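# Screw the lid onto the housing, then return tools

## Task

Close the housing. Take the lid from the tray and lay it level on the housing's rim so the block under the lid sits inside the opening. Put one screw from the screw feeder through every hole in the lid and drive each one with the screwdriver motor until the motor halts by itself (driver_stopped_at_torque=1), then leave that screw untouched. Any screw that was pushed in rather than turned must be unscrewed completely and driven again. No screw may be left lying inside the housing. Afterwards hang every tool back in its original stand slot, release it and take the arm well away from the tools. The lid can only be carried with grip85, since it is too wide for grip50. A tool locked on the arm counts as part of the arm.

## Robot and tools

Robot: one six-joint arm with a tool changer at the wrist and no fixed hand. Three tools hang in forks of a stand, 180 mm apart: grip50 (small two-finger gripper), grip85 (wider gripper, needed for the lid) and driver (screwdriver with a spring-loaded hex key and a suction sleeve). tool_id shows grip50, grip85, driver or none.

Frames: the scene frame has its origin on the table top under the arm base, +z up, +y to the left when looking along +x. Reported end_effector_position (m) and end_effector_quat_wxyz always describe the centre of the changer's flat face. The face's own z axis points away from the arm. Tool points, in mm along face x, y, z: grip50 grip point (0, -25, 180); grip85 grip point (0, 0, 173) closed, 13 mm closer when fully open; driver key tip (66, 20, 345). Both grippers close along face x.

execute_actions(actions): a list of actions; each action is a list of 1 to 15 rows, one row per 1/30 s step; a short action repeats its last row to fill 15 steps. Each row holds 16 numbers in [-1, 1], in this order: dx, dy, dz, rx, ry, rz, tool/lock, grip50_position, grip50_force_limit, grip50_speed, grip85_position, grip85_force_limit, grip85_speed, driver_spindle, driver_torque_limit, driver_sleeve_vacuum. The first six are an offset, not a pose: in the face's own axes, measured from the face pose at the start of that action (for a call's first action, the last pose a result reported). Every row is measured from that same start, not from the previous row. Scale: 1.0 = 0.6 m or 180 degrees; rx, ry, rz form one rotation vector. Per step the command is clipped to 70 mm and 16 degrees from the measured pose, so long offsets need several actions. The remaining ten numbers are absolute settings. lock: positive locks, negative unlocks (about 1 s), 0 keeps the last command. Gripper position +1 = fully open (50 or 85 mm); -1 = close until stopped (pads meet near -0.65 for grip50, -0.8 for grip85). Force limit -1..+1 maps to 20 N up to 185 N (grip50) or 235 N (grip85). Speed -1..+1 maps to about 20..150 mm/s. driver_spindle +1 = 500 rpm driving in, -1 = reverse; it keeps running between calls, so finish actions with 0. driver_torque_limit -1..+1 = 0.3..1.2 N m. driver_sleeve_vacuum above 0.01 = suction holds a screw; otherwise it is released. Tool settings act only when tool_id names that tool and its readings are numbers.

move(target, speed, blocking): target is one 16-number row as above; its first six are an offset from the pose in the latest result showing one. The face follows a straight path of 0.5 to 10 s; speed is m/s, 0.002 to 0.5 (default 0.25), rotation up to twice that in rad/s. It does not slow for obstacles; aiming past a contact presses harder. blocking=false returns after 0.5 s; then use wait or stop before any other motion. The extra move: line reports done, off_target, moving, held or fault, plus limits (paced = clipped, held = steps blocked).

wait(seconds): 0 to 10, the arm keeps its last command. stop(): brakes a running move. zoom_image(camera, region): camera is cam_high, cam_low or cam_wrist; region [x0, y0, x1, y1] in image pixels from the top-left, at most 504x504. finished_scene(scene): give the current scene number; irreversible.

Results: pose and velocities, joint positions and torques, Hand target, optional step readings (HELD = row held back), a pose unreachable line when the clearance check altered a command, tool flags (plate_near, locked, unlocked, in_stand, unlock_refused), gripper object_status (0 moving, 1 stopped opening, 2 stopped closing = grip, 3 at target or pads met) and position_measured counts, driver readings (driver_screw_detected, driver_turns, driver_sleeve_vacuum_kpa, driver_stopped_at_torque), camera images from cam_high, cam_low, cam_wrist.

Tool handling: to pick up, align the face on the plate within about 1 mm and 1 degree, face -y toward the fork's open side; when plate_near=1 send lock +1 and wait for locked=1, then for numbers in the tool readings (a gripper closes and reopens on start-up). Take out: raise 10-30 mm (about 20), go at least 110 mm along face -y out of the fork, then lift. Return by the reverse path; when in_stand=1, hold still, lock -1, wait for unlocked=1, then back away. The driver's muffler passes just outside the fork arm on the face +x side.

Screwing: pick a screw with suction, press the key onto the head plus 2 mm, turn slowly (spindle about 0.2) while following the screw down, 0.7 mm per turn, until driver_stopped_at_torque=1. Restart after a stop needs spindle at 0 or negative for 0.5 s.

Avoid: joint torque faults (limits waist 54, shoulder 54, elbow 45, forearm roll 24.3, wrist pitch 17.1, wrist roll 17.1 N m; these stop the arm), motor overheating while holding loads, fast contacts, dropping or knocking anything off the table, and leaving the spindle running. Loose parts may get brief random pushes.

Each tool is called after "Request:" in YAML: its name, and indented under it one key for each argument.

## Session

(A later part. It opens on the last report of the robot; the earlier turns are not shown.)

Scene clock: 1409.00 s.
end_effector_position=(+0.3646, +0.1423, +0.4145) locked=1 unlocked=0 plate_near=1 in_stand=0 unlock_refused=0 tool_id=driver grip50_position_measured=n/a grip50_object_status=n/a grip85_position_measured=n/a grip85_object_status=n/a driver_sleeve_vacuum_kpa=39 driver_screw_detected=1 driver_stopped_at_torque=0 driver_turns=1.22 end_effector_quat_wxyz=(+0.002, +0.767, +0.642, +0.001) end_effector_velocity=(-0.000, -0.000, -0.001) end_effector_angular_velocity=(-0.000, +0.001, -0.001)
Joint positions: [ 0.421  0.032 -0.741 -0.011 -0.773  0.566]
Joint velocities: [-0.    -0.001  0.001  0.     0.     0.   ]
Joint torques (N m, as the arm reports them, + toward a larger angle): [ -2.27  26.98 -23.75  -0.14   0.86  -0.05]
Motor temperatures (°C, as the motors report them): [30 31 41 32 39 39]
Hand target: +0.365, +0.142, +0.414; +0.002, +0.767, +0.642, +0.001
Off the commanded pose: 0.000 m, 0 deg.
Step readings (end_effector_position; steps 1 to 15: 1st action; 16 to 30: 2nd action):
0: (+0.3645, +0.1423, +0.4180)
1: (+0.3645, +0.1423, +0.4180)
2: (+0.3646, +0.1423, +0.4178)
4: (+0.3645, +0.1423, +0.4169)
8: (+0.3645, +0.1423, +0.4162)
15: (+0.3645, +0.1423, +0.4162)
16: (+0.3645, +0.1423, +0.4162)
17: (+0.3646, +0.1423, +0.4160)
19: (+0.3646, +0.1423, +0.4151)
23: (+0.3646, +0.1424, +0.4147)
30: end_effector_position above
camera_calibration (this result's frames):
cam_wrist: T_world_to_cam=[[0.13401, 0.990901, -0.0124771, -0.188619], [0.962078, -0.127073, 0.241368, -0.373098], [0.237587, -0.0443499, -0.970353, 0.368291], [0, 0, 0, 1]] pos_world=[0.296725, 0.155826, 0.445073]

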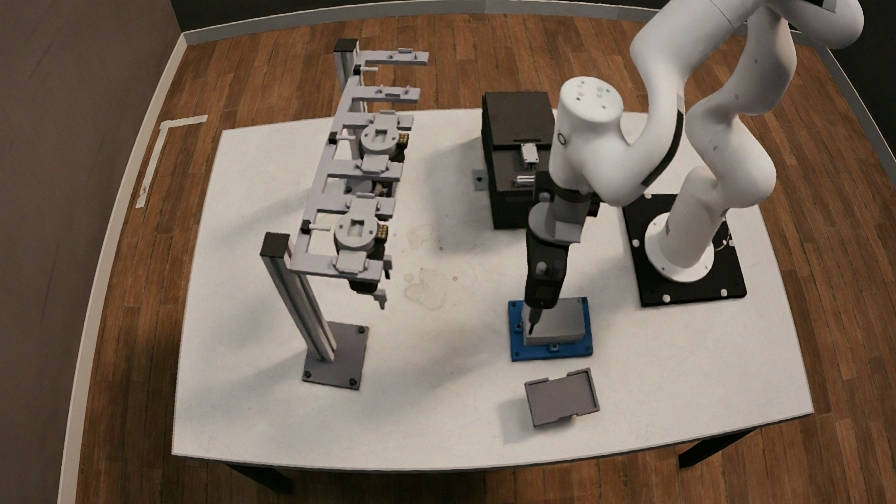

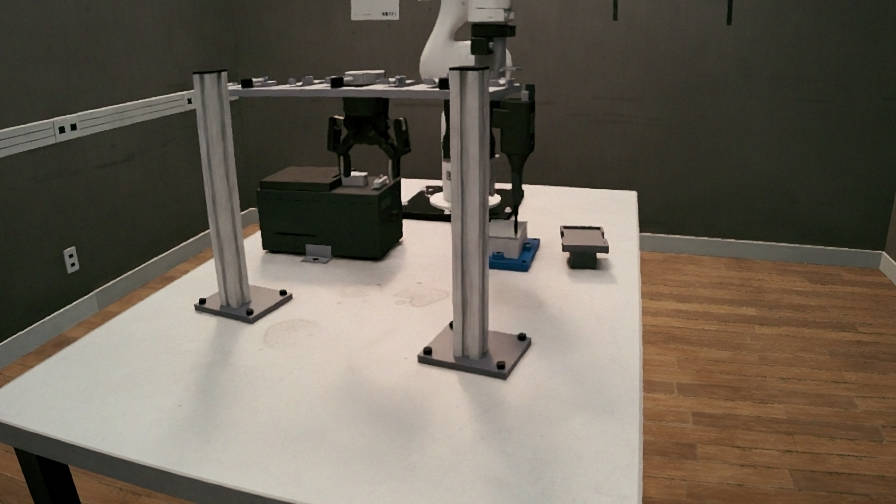

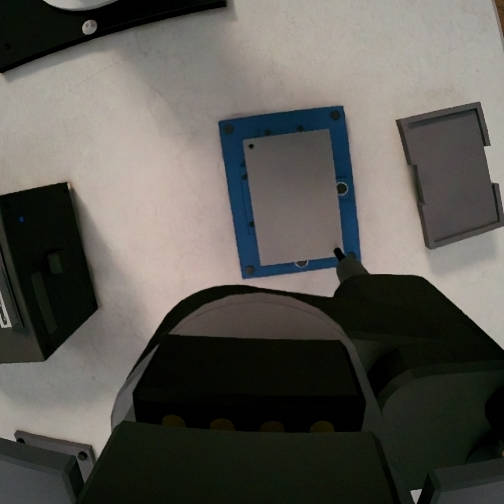

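Request:
execute_actions:
  actions:
    - [[0,0,0.001,0,0,0,0,0,0,0,0,0,0,0.2,-0.6,1]]
    - [[0,0,0.001,0,0,0,0,0,0,0,0,0,0,0.2,-0.6,1]]
    - [[0,0,0.001,0,0,0,0,0,0,0,0,0,0,0.2,-0.6,1]]
    - [[0,0,0,0,0,0,0,0,0,0,0,0,0,0,-0.6,1]]

Request:
zoom_image:
  camera: "cam_low"
  region: [495, 200, 545, 250]

Scene clock: 1429.57 s.
end_effector_position=(+0.3646, +0.1423, +0.4127) locked=1 unlocked=0 plate_near=1 in_stand=0 unlock_refused=0 tool_id=driver grip50_position_measured=n/a grip50_object_status=n/a grip85_position_measured=n/a grip85_object_status=n/a driver_sleeve_vacuum_kpa=40 driver_screw_detected=1 driver_stopped_at_torque=0 driver_turns=3.67 end_effector_quat_wxyz=(+0.002, +0.767, +0.642, +0.001) end_effector_velocity=(+0.000, -0.000, -0.000) end_effector_angular_velocity=(+0.000, +0.000, -0.000)
Joint positions: [ 0.421  0.03  -0.739 -0.011 -0.769  0.566]
Joint velocities: [-0.    -0.    -0.     0.    -0.    -0.001]
Joint torques (N m, as the arm reports them, + toward a larger angle): [ -2.57  26.28 -23.02  -0.12   0.62  -0.12]
Motor temperatures (°C, as the motors report them): [30 31 41 32 39 39]
Hand target: +0.365, +0.142, +0.413; +0.002, +0.767, +0.642, +0.001
Off the commanded pose: 0.000 m, 0 deg.
Step readings (end_effector_position; steps 1 to 15: 1st action; 16 to 30: 2nd action; 31 to 45: 3rd action; 46 to 60: 4th action):
0: (+0.3645, +0.1423, +0.4144)
1: (+0.3645, +0.1423, +0.4144)
2: (+0.3646, +0.1423, +0.4144)
4: (+0.3646, +0.1423, +0.4141)
8: (+0.3646, +0.1423, +0.4139)
15: (+0.3646, +0.1423, +0.4139)
16: (+0.3645, +0.1423, +0.4139)
17: (+0.3646, +0.1423, +0.4138)
19: (+0.3645, +0.1423, +0.4135)
23: (+0.3646, +0.1423, +0.4133)
30: (+0.3646, +0.1423, +0.4133)
31: (+0.3646, +0.1423, +0.4133)
32: (+0.3646, +0.1423, +0.4132)
34: (+0.3646, +0.1423, +0.4129)
38: (+0.3646, +0.1423, +0.4127)
45: (+0.3646, +0.1423, +0.4127)
46: (+0.3646, +0.1423, +0.4127)
47: (+0.3646, +0.1423, +0.4127)
49: (+0.3646, +0.1423, +0.4127)
53: (+0.3646, +0.1423, +0.4127)
60: end_effector_position above
camera_calibration (this result's frames):
cam_wrist: T_world_to_cam=[[0.134006, 0.990901, -0.0125262, -0.188608], [0.962098, -0.127061, 0.241293, -0.37263], [0.237506, -0.0443863, -0.970371, 0.366583], [0, 0, 0, 1]] pos_world=[0.296715, 0.155816, 0.443272]

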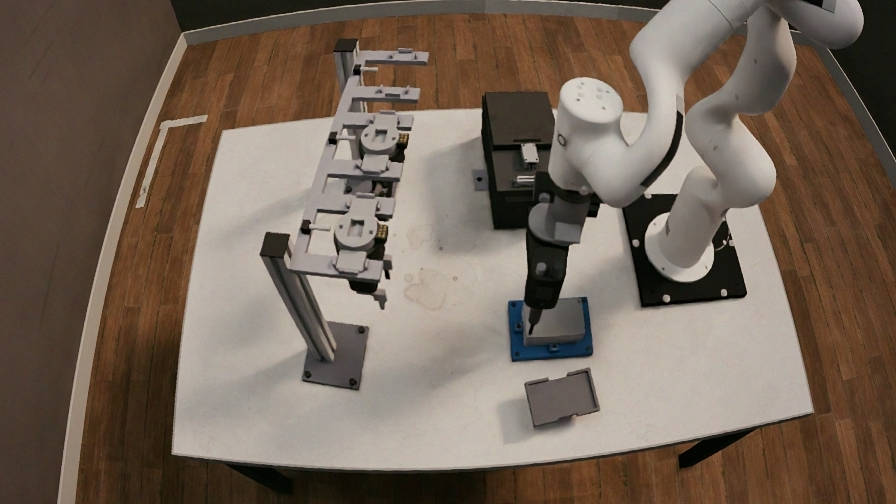

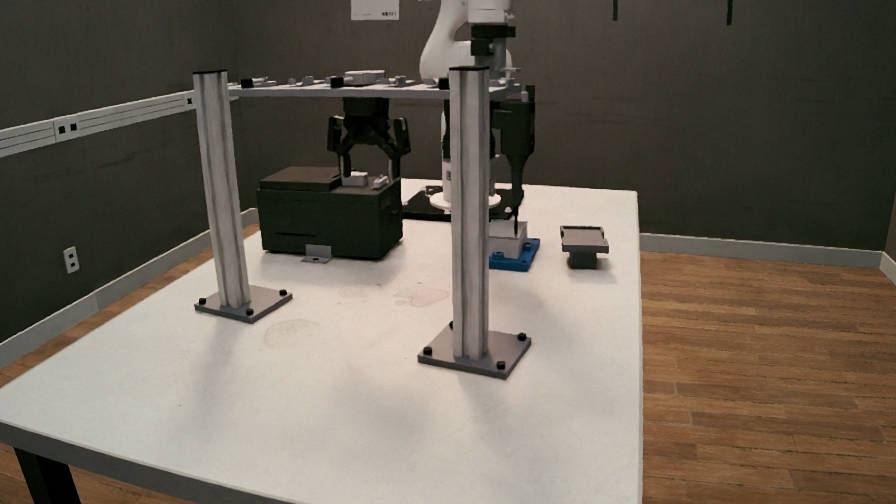

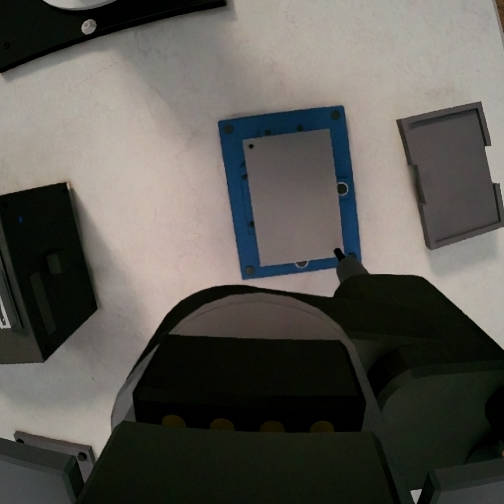

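Region (495, 200, 545, 250) of cam_low's 896x504 image, scaled by 10.080, with more detail than that image has.

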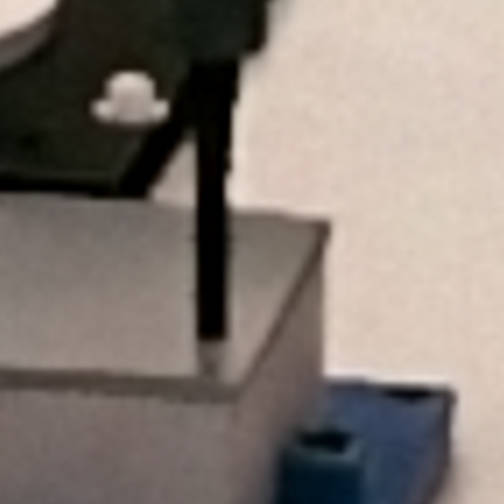

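Request:
execute_actions:
  actions:
    - [[0,0,0.001,0,0,0,0,0,0,0,0,0,0,0.2,-0.6,1]]
    - [[0,0,0.001,0,0,0,0,0,0,0,0,0,0,0.2,-0.6,1]]
    - [[0,0,0.001,0,0,0,0,0,0,0,0,0,0,0.2,-0.6,1]]
    - [[0,0,0.001,0,0,0,0,0,0,0,0,0,0,0.2,-0.6,1]]
    - [[0,0,0.001,0,0,0,0,0,0,0,0,0,0,0.2,-0.6,1]]
    - [[0,0,0,0,0,0,0,0,0,0,0,0,0,0,-0.6,1]]

Request:
zoom_image:
  camera: "cam_low"
  region: [495, 200, 545, 250]

Scene clock: 1444.47 s.
end_effector_position=(+0.3646, +0.1423, +0.4097) locked=1 unlocked=0 plate_near=1 in_stand=0 unlock_refused=0 tool_id=driver grip50_position_measured=n/a grip50_object_status=n/a grip85_position_measured=n/a grip85_object_status=n/a driver_sleeve_vacuum_kpa=40 driver_screw_detected=1 driver_stopped_at_torque=0 driver_turns=7.78 end_effector_quat_wxyz=(+0.002, +0.767, +0.642, +0.001) end_effector_velocity=(+0.000, +0.000, -0.000) end_effector_angular_velocity=(+0.001, -0.002, -0.001)
Joint positions: [ 0.42   0.026 -0.736 -0.011 -0.761  0.566]
Joint velocities: [-0.    -0.     0.     0.     0.002  0.   ]
Joint torques (N m, as the arm reports them, + toward a larger angle): [ -3.01  28.25 -23.55  -0.49   0.56  -0.18]
Motor temperatures (°C, as the motors report them): [30 31 41 32 39 39]
Hand target: +0.365, +0.142, +0.410; +0.002, +0.767, +0.642, +0.001
Off the commanded pose: 0.000 m, 0 deg.
Step readings (end_effector_position; steps 1 to 15: 1st action; 16 to 30: 2nd action; 31 to 45: 3rd action; 46 to 60: 4th action; 61 to 75: 5th action; 76 to 90: 6th action):
0: (+0.3646, +0.1423, +0.4127)
1: (+0.3646, +0.1423, +0.4127)
2: (+0.3646, +0.1423, +0.4126)
4: (+0.3646, +0.1423, +0.4123)
8: (+0.3646, +0.1423, +0.4121)
15: (+0.3646, +0.1423, +0.4121)
16: (+0.3646, +0.1423, +0.4121)
17: (+0.3646, +0.1423, +0.4120)
19: (+0.3646, +0.1423, +0.4117)
23: (+0.3646, +0.1423, +0.4115)
30: (+0.3646, +0.1423, +0.4115)
31: (+0.3646, +0.1423, +0.4115)
32: (+0.3646, +0.1423, +0.4114)
34: (+0.3646, +0.1423, +0.4111)
38: (+0.3646, +0.1423, +0.4109)
45: (+0.3646, +0.1423, +0.4109)
46: (+0.3646, +0.1423, +0.4109)
47: (+0.3646, +0.1423, +0.4108)
49: (+0.3646, +0.1423, +0.4105)
53: (+0.3646, +0.1423, +0.4103)
60: (+0.3646, +0.1423, +0.4103)
61: (+0.3646, +0.1423, +0.4103)
62: (+0.3646, +0.1423, +0.4102)
64: (+0.3646, +0.1423, +0.4099)
68: (+0.3646, +0.1423, +0.4097)
75: (+0.3646, +0.1423, +0.4097)
76: (+0.3646, +0.1423, +0.4097)
77: (+0.3646, +0.1423, +0.4097)
79: (+0.3646, +0.1423, +0.4097)
83: (+0.3646, +0.1423, +0.4097)
90: end_effector_position above
camera_calibration (this result's frames):
cam_wrist: T_world_to_cam=[[0.134009, 0.990901, -0.012529, -0.18864], [0.962099, -0.127063, 0.241288, -0.371908], [0.237501, -0.044389, -0.970373, 0.363668], [0, 0, 0, 1]] pos_world=[0.29672, 0.155811, 0.440267]

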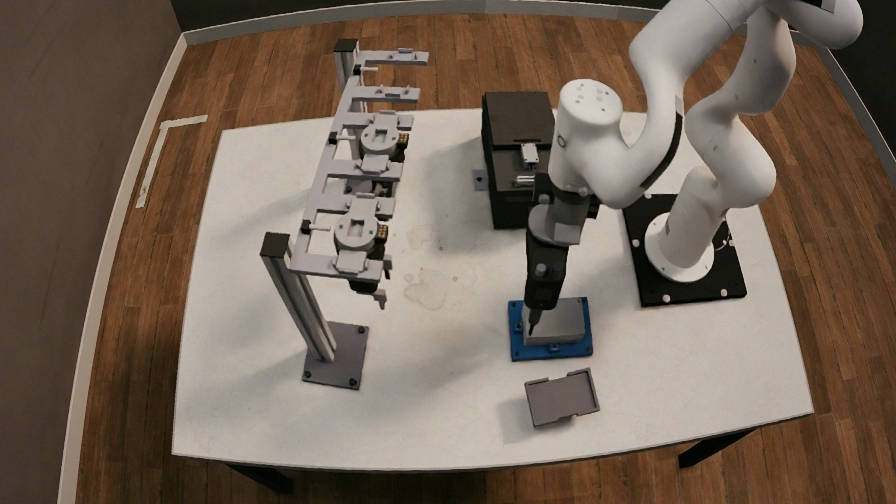

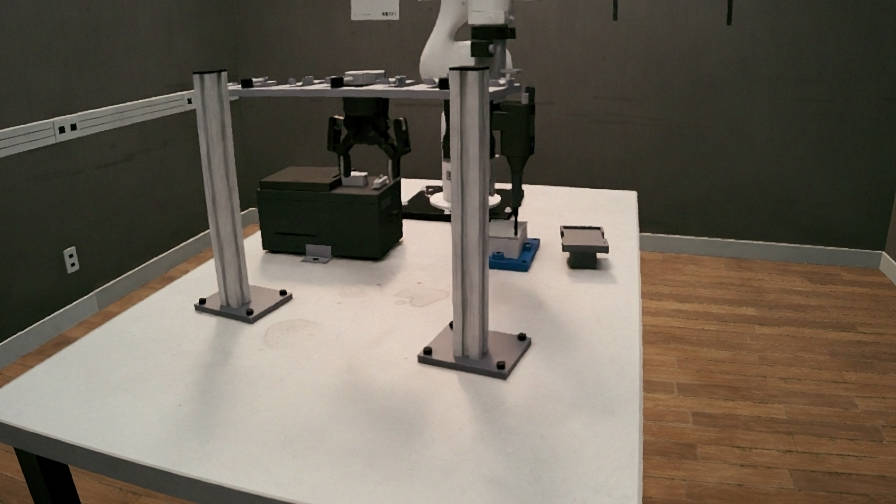

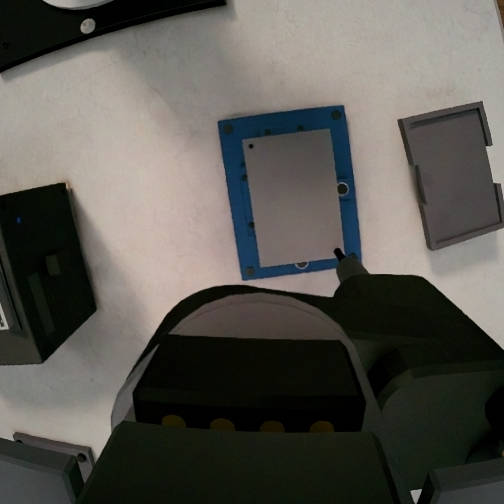

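Region (495, 200, 545, 250) of cam_low's 896x504 image, scaled by 10.080, with more detail than that image has.

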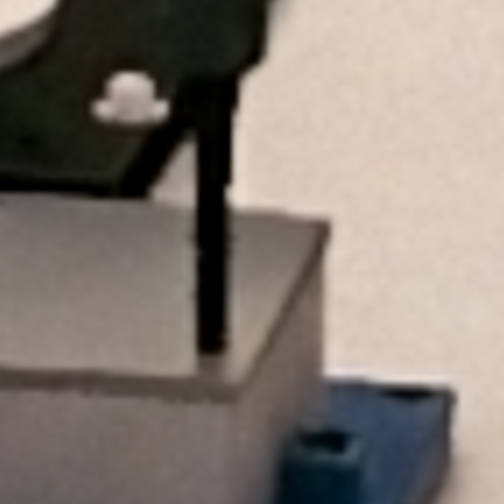

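Request:
execute_actions:
  actions:
    - [[0,0,0.001,0,0,0,0,0,0,0,0,0,0,0.2,-0.6,1]]
    - [[0,0,0.001,0,0,0,0,0,0,0,0,0,0,0.2,-0.6,1]]
    - [[0,0,0.001,0,0,0,0,0,0,0,0,0,0,0.2,-0.6,1]]
    - [[0,0,0,0,0,0,0,0,0,0,0,0,0,0,-0.6,1]]

Request:
zoom_image:
  camera: "cam_low"
  region: [495, 200, 545, 250]

Scene clock: 1453.30 s.
end_effector_position=(+0.3646, +0.1423, +0.4079) locked=1 unlocked=0 plate_near=1 in_stand=0 unlock_refused=0 tool_id=driver grip50_position_measured=n/a grip50_object_status=n/a grip85_position_measured=n/a grip85_object_status=n/a driver_sleeve_vacuum_kpa=40 driver_screw_detected=1 driver_stopped_at_torque=1 driver_turns=7.93 end_effector_quat_wxyz=(+0.002, +0.767, +0.642, +0.001) end_effector_velocity=(-0.000, +0.000, +0.000) end_effector_angular_velocity=(+0.000, +0.000, +0.001)
Joint positions: [ 0.42   0.023 -0.733 -0.011 -0.757  0.566]
Joint velocities: [ 0.001  0.     0.     0.    -0.001 -0.   ]
Joint torques (N m, as the arm reports them, + toward a larger angle): [ -3.18  27.21 -23.67  -0.42   0.69  -0.14]
Motor temperatures (°C, as the motors report them): [30 31 41 32 39 39]
Hand target: +0.365, +0.142, +0.408; +0.002, +0.767, +0.642, +0.001
Off the commanded pose: 0.000 m, 0 deg.
Step readings (end_effector_position; steps 1 to 15: 1st action; 16 to 30: 2nd action; 31 to 45: 3rd action; 46 to 60: 4th action):
0: (+0.3646, +0.1423, +0.4097)
1: (+0.3646, +0.1423, +0.4097)
2: (+0.3646, +0.1423, +0.4096)
4: (+0.3646, +0.1423, +0.4093)
8: (+0.3646, +0.1423, +0.4091)
15: (+0.3646, +0.1423, +0.4091)
16: (+0.3646, +0.1423, +0.4091)
17: (+0.3646, +0.1423, +0.4090)
19: (+0.3646, +0.1423, +0.4087)
23: (+0.3646, +0.1423, +0.4085)
30: (+0.3646, +0.1423, +0.4085)
31: (+0.3646, +0.1423, +0.4085)
32: (+0.3646, +0.1423, +0.4084)
34: (+0.3646, +0.1423, +0.4081)
38: (+0.3646, +0.1423, +0.4079)
45: (+0.3646, +0.1423, +0.4079)
46: (+0.3646, +0.1423, +0.4079)
47: (+0.3646, +0.1423, +0.4079)
49: (+0.3646, +0.1423, +0.4079)
53: (+0.3646, +0.1423, +0.4079)
60: end_effector_position above
camera_calibration (this result's frames):
cam_wrist: T_world_to_cam=[[0.13417, 0.990879, -0.0125171, -0.188719], [0.962083, -0.127223, 0.241268, -0.371447], [0.237475, -0.0444133, -0.970378, 0.361956], [0, 0, 0, 1]] pos_world=[0.296728, 0.155817, 0.43849]

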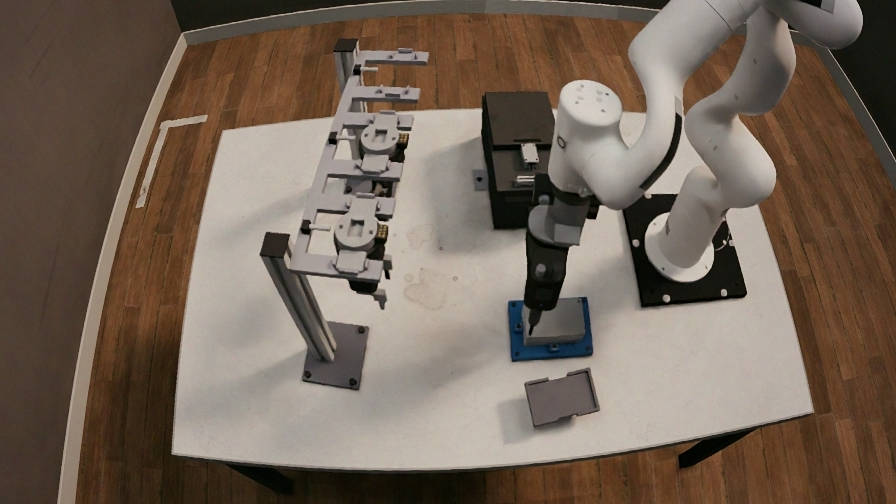

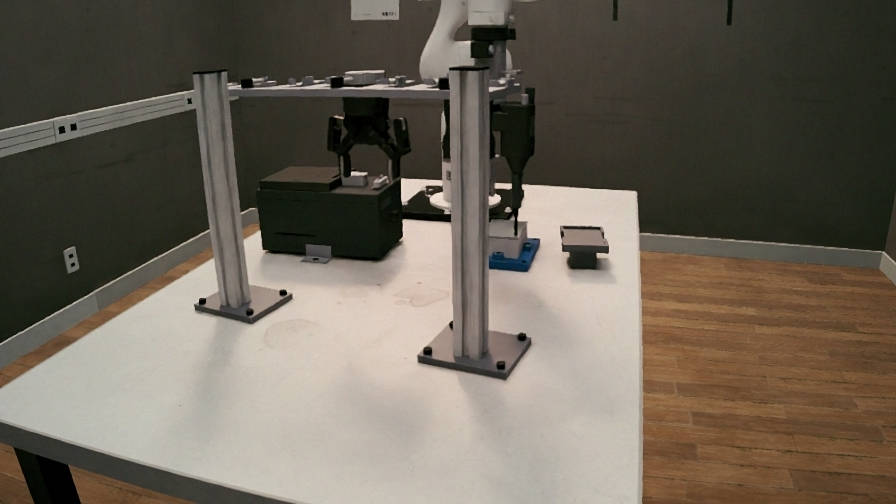

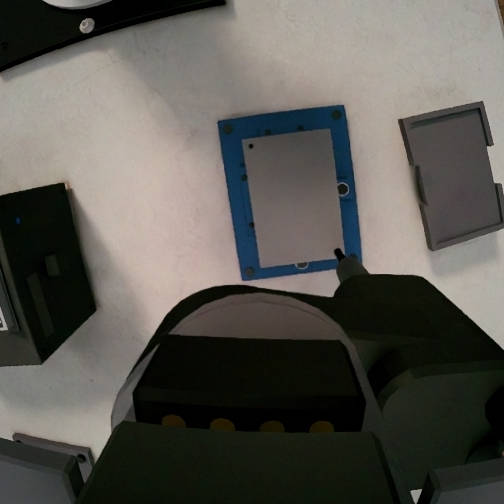

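Region (495, 200, 545, 250) of cam_low's 896x504 image, scaled by 10.080, with more detail than that image has.

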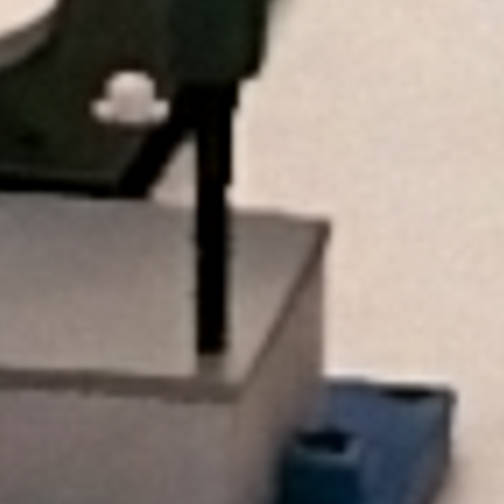

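Request:
move:
  target: [0,0,-0.06,0,0,0,0,0,0,0,0,0,0,0,-0.6,0]
  speed: 0.04

Request:
zoom_image:
  camera: "cam_high"
  region: [505, 290, 595, 360]

Request:
zoom_image:
  camera: "cam_low"
  region: [495, 200, 545, 250]

Scene clock: 1460.67 s.
end_effector_position=(+0.3644, +0.1424, +0.4438) locked=1 unlocked=0 plate_near=1 in_stand=0 unlock_refused=0 tool_id=driver grip50_position_measured=n/a grip50_object_status=n/a grip85_position_measured=n/a grip85_object_status=n/a driver_sleeve_vacuum_kpa=0 driver_screw_detected=0 driver_stopped_at_torque=1 driver_turns=7.93 end_effector_quat_wxyz=(+0.002, +0.767, +0.642, +0.001) end_effector_velocity=(-0.001, -0.000, +0.000) end_effector_angular_velocity=(-0.002, +0.004, +0.000)
Joint positions: [ 0.421  0.067 -0.78  -0.01  -0.846  0.566]
Joint velocities: [-0.     0.    -0.001 -0.    -0.005  0.   ]
Joint torques (N m, as the arm reports them, + toward a larger angle): [ -1.08  28.85 -25.84   0.47   0.83  -0.18]
Motor temperatures (°C, as the motors report them): [30 31 40 32 39 39]
Hand target: +0.364, +0.142, +0.444; +0.002, +0.767, +0.642, +0.001
Off the commanded pose: 0.000 m, 0 deg.
move: done
camera_calibration (this result's frames):
cam_wrist: T_world_to_cam=[[0.134054, 0.990895, -0.0125287, -0.188291], [0.962152, -0.127118, 0.24105, -0.379864], [0.237262, -0.0443682, -0.970432, 0.396888], [0, 0, 0, 1]] pos_world=[0.296562, 0.155898, 0.47436]

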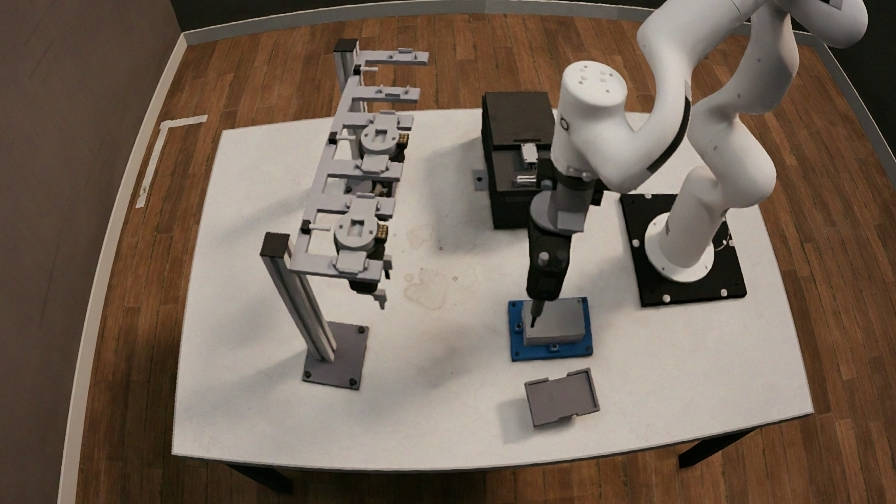

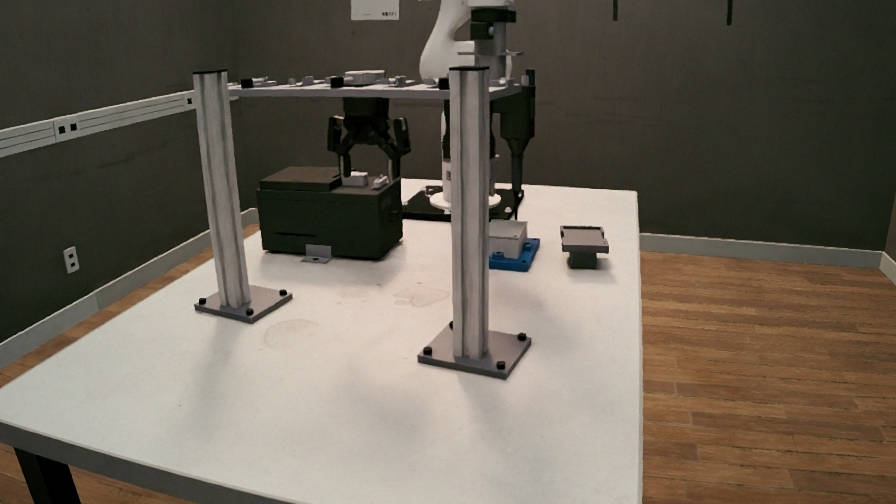

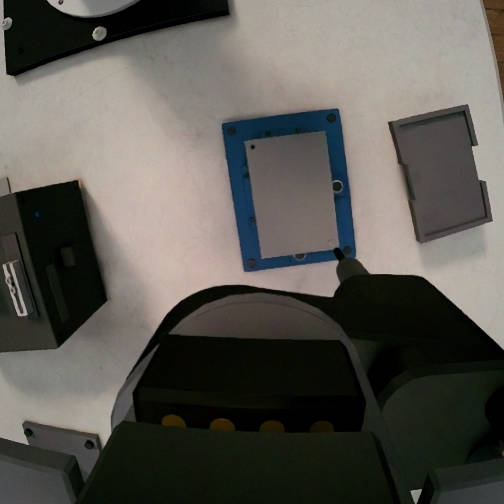

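Region (505, 290, 595, 360) of cam_high's 896x504 image, scaled by 5.600, with more detail than that image has.

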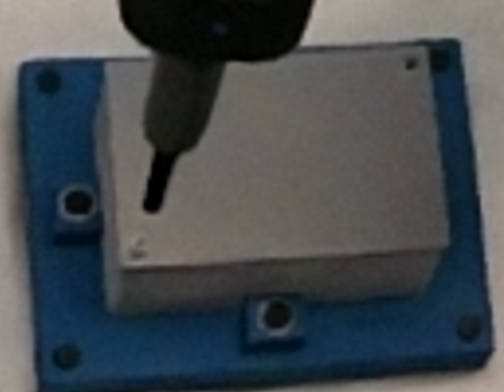

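Region (495, 200, 545, 250) of cam_low's 896x504 image, scaled by 10.080, with more detail than that image has.

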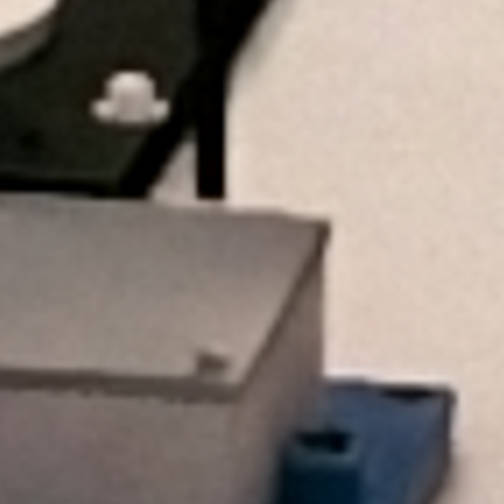

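Request:
move:
  target: [-0.492,0.0746,-0.177,0,0,0,0,0,0,0,0,0,0,0,-0.6,0]
  speed: 0.25

Request:
move:
  target: [0,0,0.055,0,0,0,0,0,0,0,0,0,0,0,-0.6,1]
  speed: 0.06

Request:
zoom_image:
  camera: "cam_wrist"
  region: [290, 190, 380, 280]

Scene clock: 1479.80 s.
end_effector_position=(+0.3557, -0.1555, +0.5506) locked=1 unlocked=0 plate_near=1 in_stand=0 unlock_refused=0 tool_id=driver grip50_position_measured=n/a grip50_object_status=n/a grip85_position_measured=n/a grip85_object_status=n/a driver_sleeve_vacuum_kpa=0 driver_screw_detected=0 driver_stopped_at_torque=1 driver_turns=7.93 end_effector_quat_wxyz=(+0.002, +0.767, +0.642, +0.001) end_effector_velocity=(+0.000, -0.002, +0.002) end_effector_angular_velocity=(-0.001, -0.001, +0.001)
Joint positions: [-0.362  0.159 -0.946 -0.006 -1.099 -0.222]
Joint velocities: [-0.003 -0.001 -0.005 -0.001 -0.002 -0.004]
Joint torques (N m, as the arm reports them, + toward a larger angle): [ -0.79  24.83 -27.07   0.84   0.22  -0.24]
Motor temperatures (°C, as the motors report them): [30 31 41 32 39 39]
Hand target: +0.356, -0.156, +0.551; +0.002, +0.767, +0.642, +0.001
Off the commanded pose: 0.001 m, 0 deg.
move: done
camera_calibration (this result's frames):
cam_wrist: T_world_to_cam=[[0.133403, 0.990976, -0.0130186, 0.109915], [0.962105, -0.126342, 0.241642, -0.4353], [0.237817, -0.0447611, -0.970278, 0.489046], [0, 0, 0, 1]] pos_world=[0.287838, -0.142029, 0.581129]

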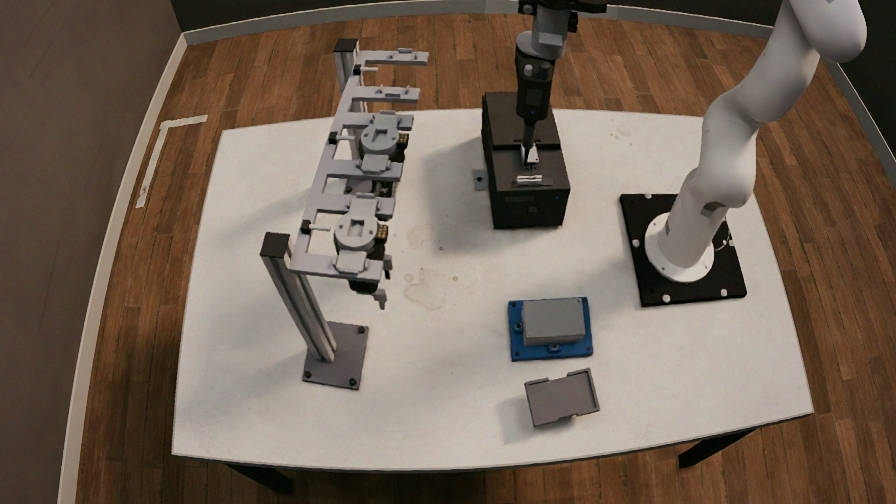

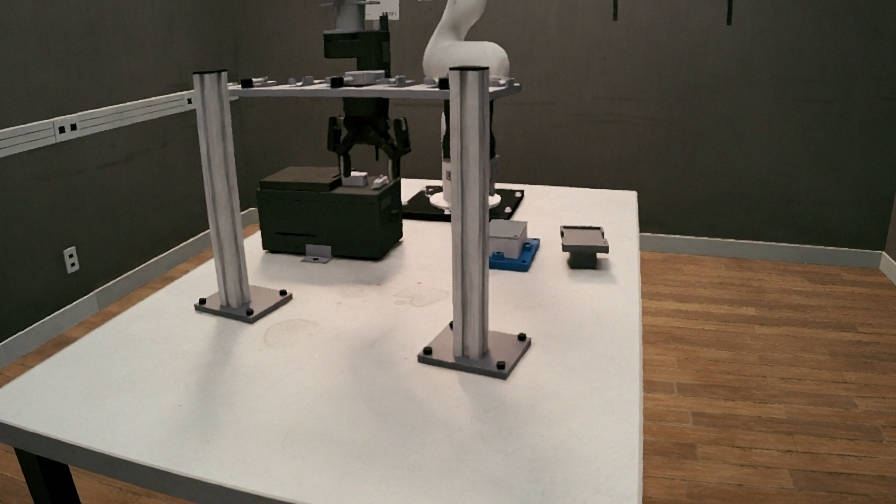

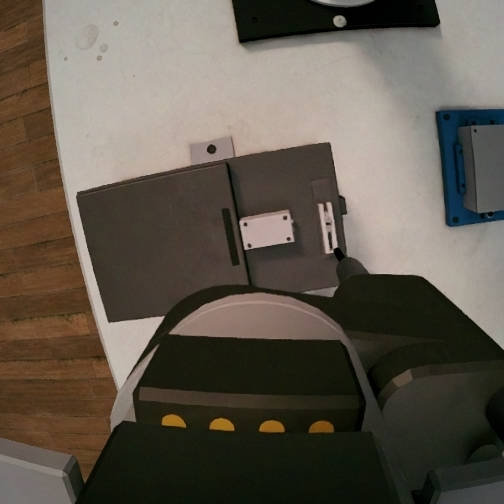

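Scene clock: 1480.70 s.
end_effector_position=(+0.3558, -0.1556, +0.5178) locked=1 unlocked=0 plate_near=1 in_stand=0 unlock_refused=0 tool_id=driver grip50_position_measured=n/a grip50_object_status=n/a grip85_position_measured=n/a grip85_object_status=n/a driver_sleeve_vacuum_kpa=14 driver_screw_detected=0 driver_stopped_at_torque=1 driver_turns=7.93 end_effector_quat_wxyz=(+0.002, +0.767, +0.642, +0.001) end_effector_velocity=(-0.000, +0.000, -0.001) end_effector_angular_velocity=(-0.000, +0.000, +0.001)
Joint positions: [-0.363  0.144 -0.885 -0.007 -1.023 -0.222]
Joint velocities: [ 0.    -0.     0.001 -0.001  0.001  0.   ]
Joint torques (N m, as the arm reports them, + toward a larger angle): [ -1.23  24.31 -26.03   0.72   0.22  -0.41]
Motor temperatures (°C, as the motors report them): [30 31 41 32 39 39]
Hand target: +0.356, -0.156, +0.518; +0.002, +0.767, +0.642, +0.001
Off the commanded pose: 0.000 m, 0 deg.
move: done
camera_calibration (this result's frames):
cam_wrist: T_world_to_cam=[[0.133527, 0.990958, -0.0131542, 0.109606], [0.962025, -0.126417, 0.241923, -0.427641], [0.238073, -0.0449579, -0.970206, 0.457016], [0, 0, 0, 1]] pos_world=[0.287963, -0.142129, 0.548298]

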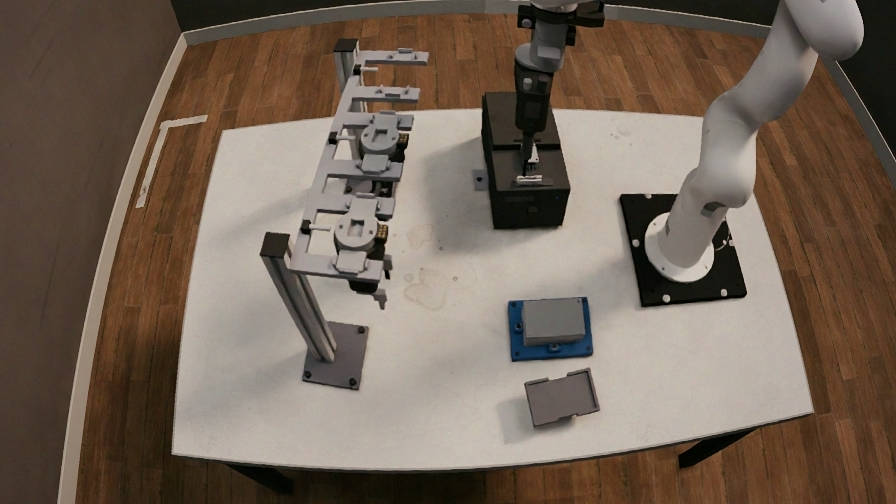

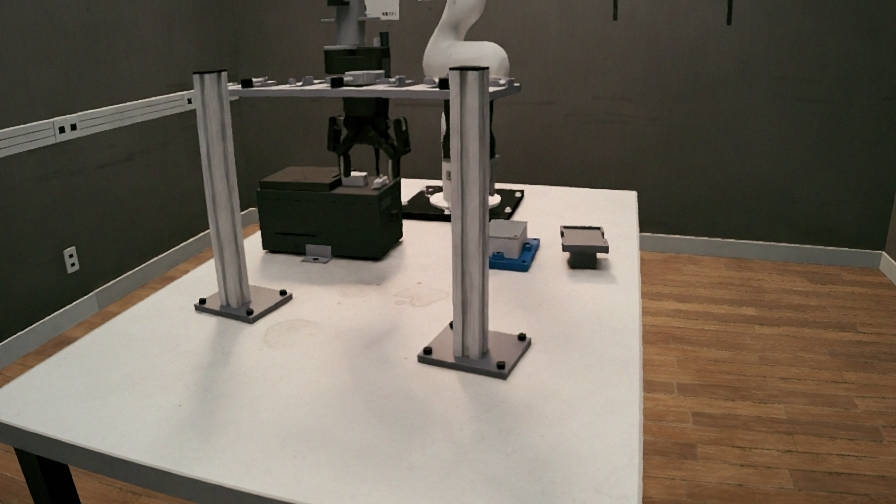

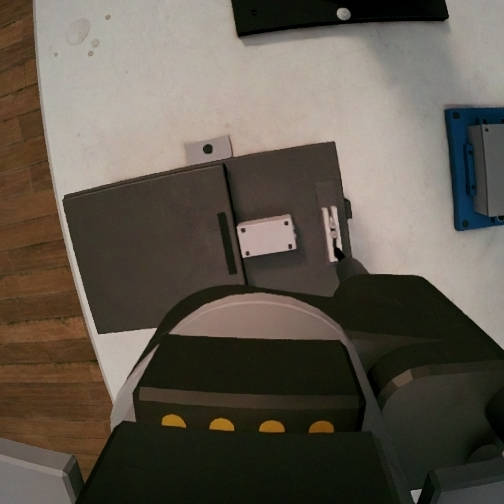

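Region (290, 190, 380, 280) of cam_wrist's 504x504 image, scaled by 5.600, with more detail than that image has.

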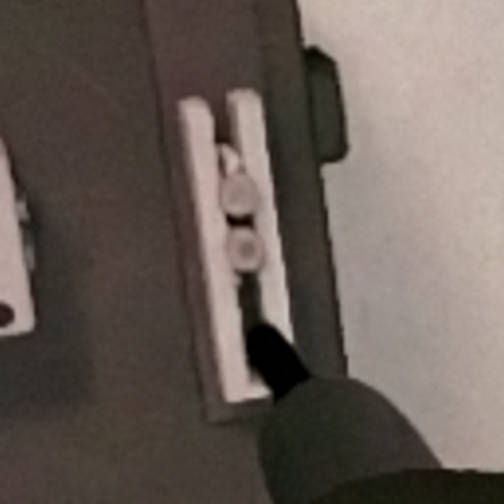

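Request:
execute_actions:
  actions:
    - [[-0.0014,-0.0212,0.006,0,0,0,0,0,0,0,0,0,0,0,-0.6,1]]
    - [[0,0,0.004,0,0,0,0,0,0,0,0,0,0,0,-0.6,1]]

Request:
zoom_image:
  camera: "cam_wrist"
  region: [310, 220, 370, 280]

Request:
zoom_image:
  camera: "cam_high"
  region: [505, 160, 550, 195]

Scene clock: 1494.03 s.
end_effector_position=(+0.3433, -0.1542, +0.5119) locked=1 unlocked=0 plate_near=1 in_stand=0 unlock_refused=0 tool_id=driver grip50_position_measured=n/a grip50_object_status=n/a grip85_position_measured=n/a grip85_object_status=n/a driver_sleeve_vacuum_kpa=14 driver_screw_detected=0 driver_stopped_at_torque=1 driver_turns=7.93 end_effector_quat_wxyz=(+0.002, +0.767, +0.642, +0.001) end_effector_velocity=(+0.000, -0.000, -0.000) end_effector_angular_velocity=(-0.000, +0.000, +0.001)
Joint positions: [-0.372  0.173 -0.847 -0.007 -1.013 -0.232]
Joint velocities: [-0.    -0.001  0.    -0.     0.001 -0.001]
Joint torques (N m, as the arm reports them, + toward a larger angle): [ -1.29  20.88 -24.57   0.99   0.2   -0.31]
Motor temperatures (°C, as the motors report them): [30 31 41 32 39 39]
Hand target: +0.343, -0.154, +0.512; +0.002, +0.767, +0.642, +0.001
Off the commanded pose: 0.000 m, 0 deg.
Step readings (end_effector_position; steps 1 to 15: 1st action; 16 to 30: 2nd action):
0: (+0.3558, -0.1556, +0.5176)
1: (+0.3558, -0.1556, +0.5176)
2: (+0.3549, -0.1556, +0.5173)
4: (+0.3486, -0.1548, +0.5156)
8: (+0.3435, -0.1542, +0.5141)
15: (+0.3433, -0.1542, +0.5142)
16: (+0.3433, -0.1542, +0.5141)
17: (+0.3433, -0.1542, +0.5139)
19: (+0.3434, -0.1543, +0.5128)
23: (+0.3434, -0.1543, +0.5121)
30: end_effector_position above
camera_calibration (this result's frames):
cam_wrist: T_world_to_cam=[[0.133565, 0.990951, -0.0132949, 0.109896], [0.961915, -0.126399, 0.242367, -0.414166], [0.238494, -0.0451603, -0.970093, 0.45408], [0, 0, 0, 1]] pos_world=[0.275419, -0.140745, 0.542342]

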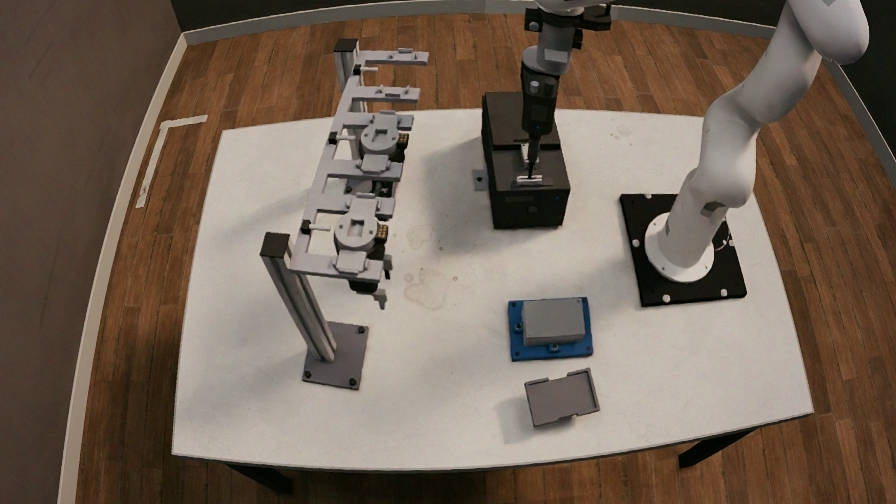

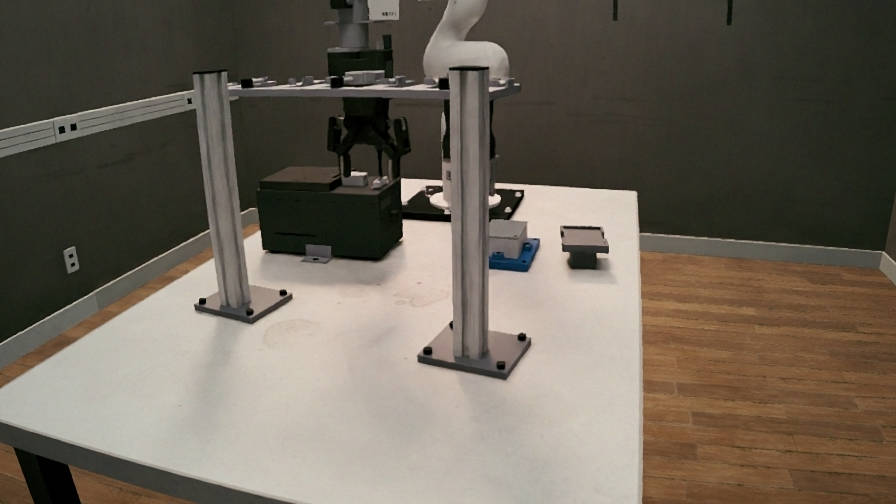

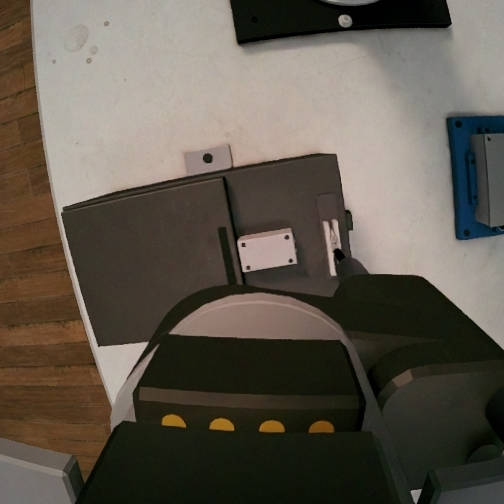

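Region (310, 220, 370, 280) of cam_wrist's 504x504 image, scaled by 8.400, with more detail than that image has.

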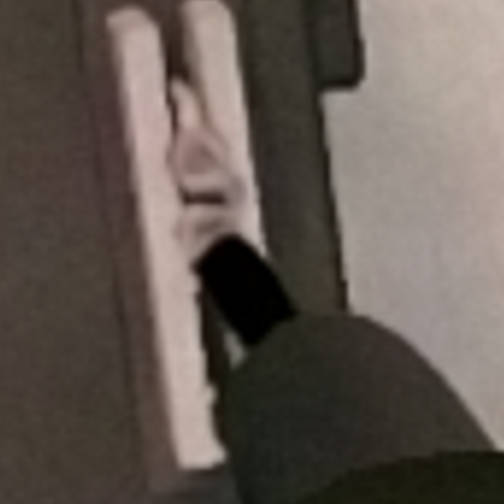

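Region (505, 160, 550, 195) of cam_high's 896x504 image, scaled by 11.200, with more detail than that image has.

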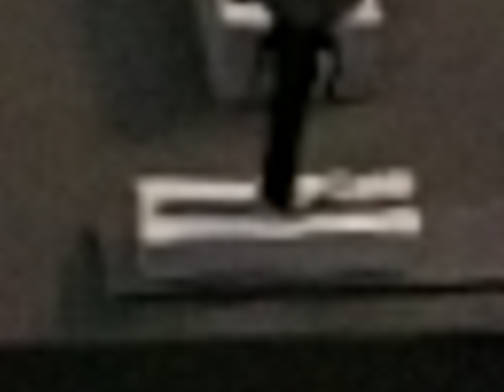

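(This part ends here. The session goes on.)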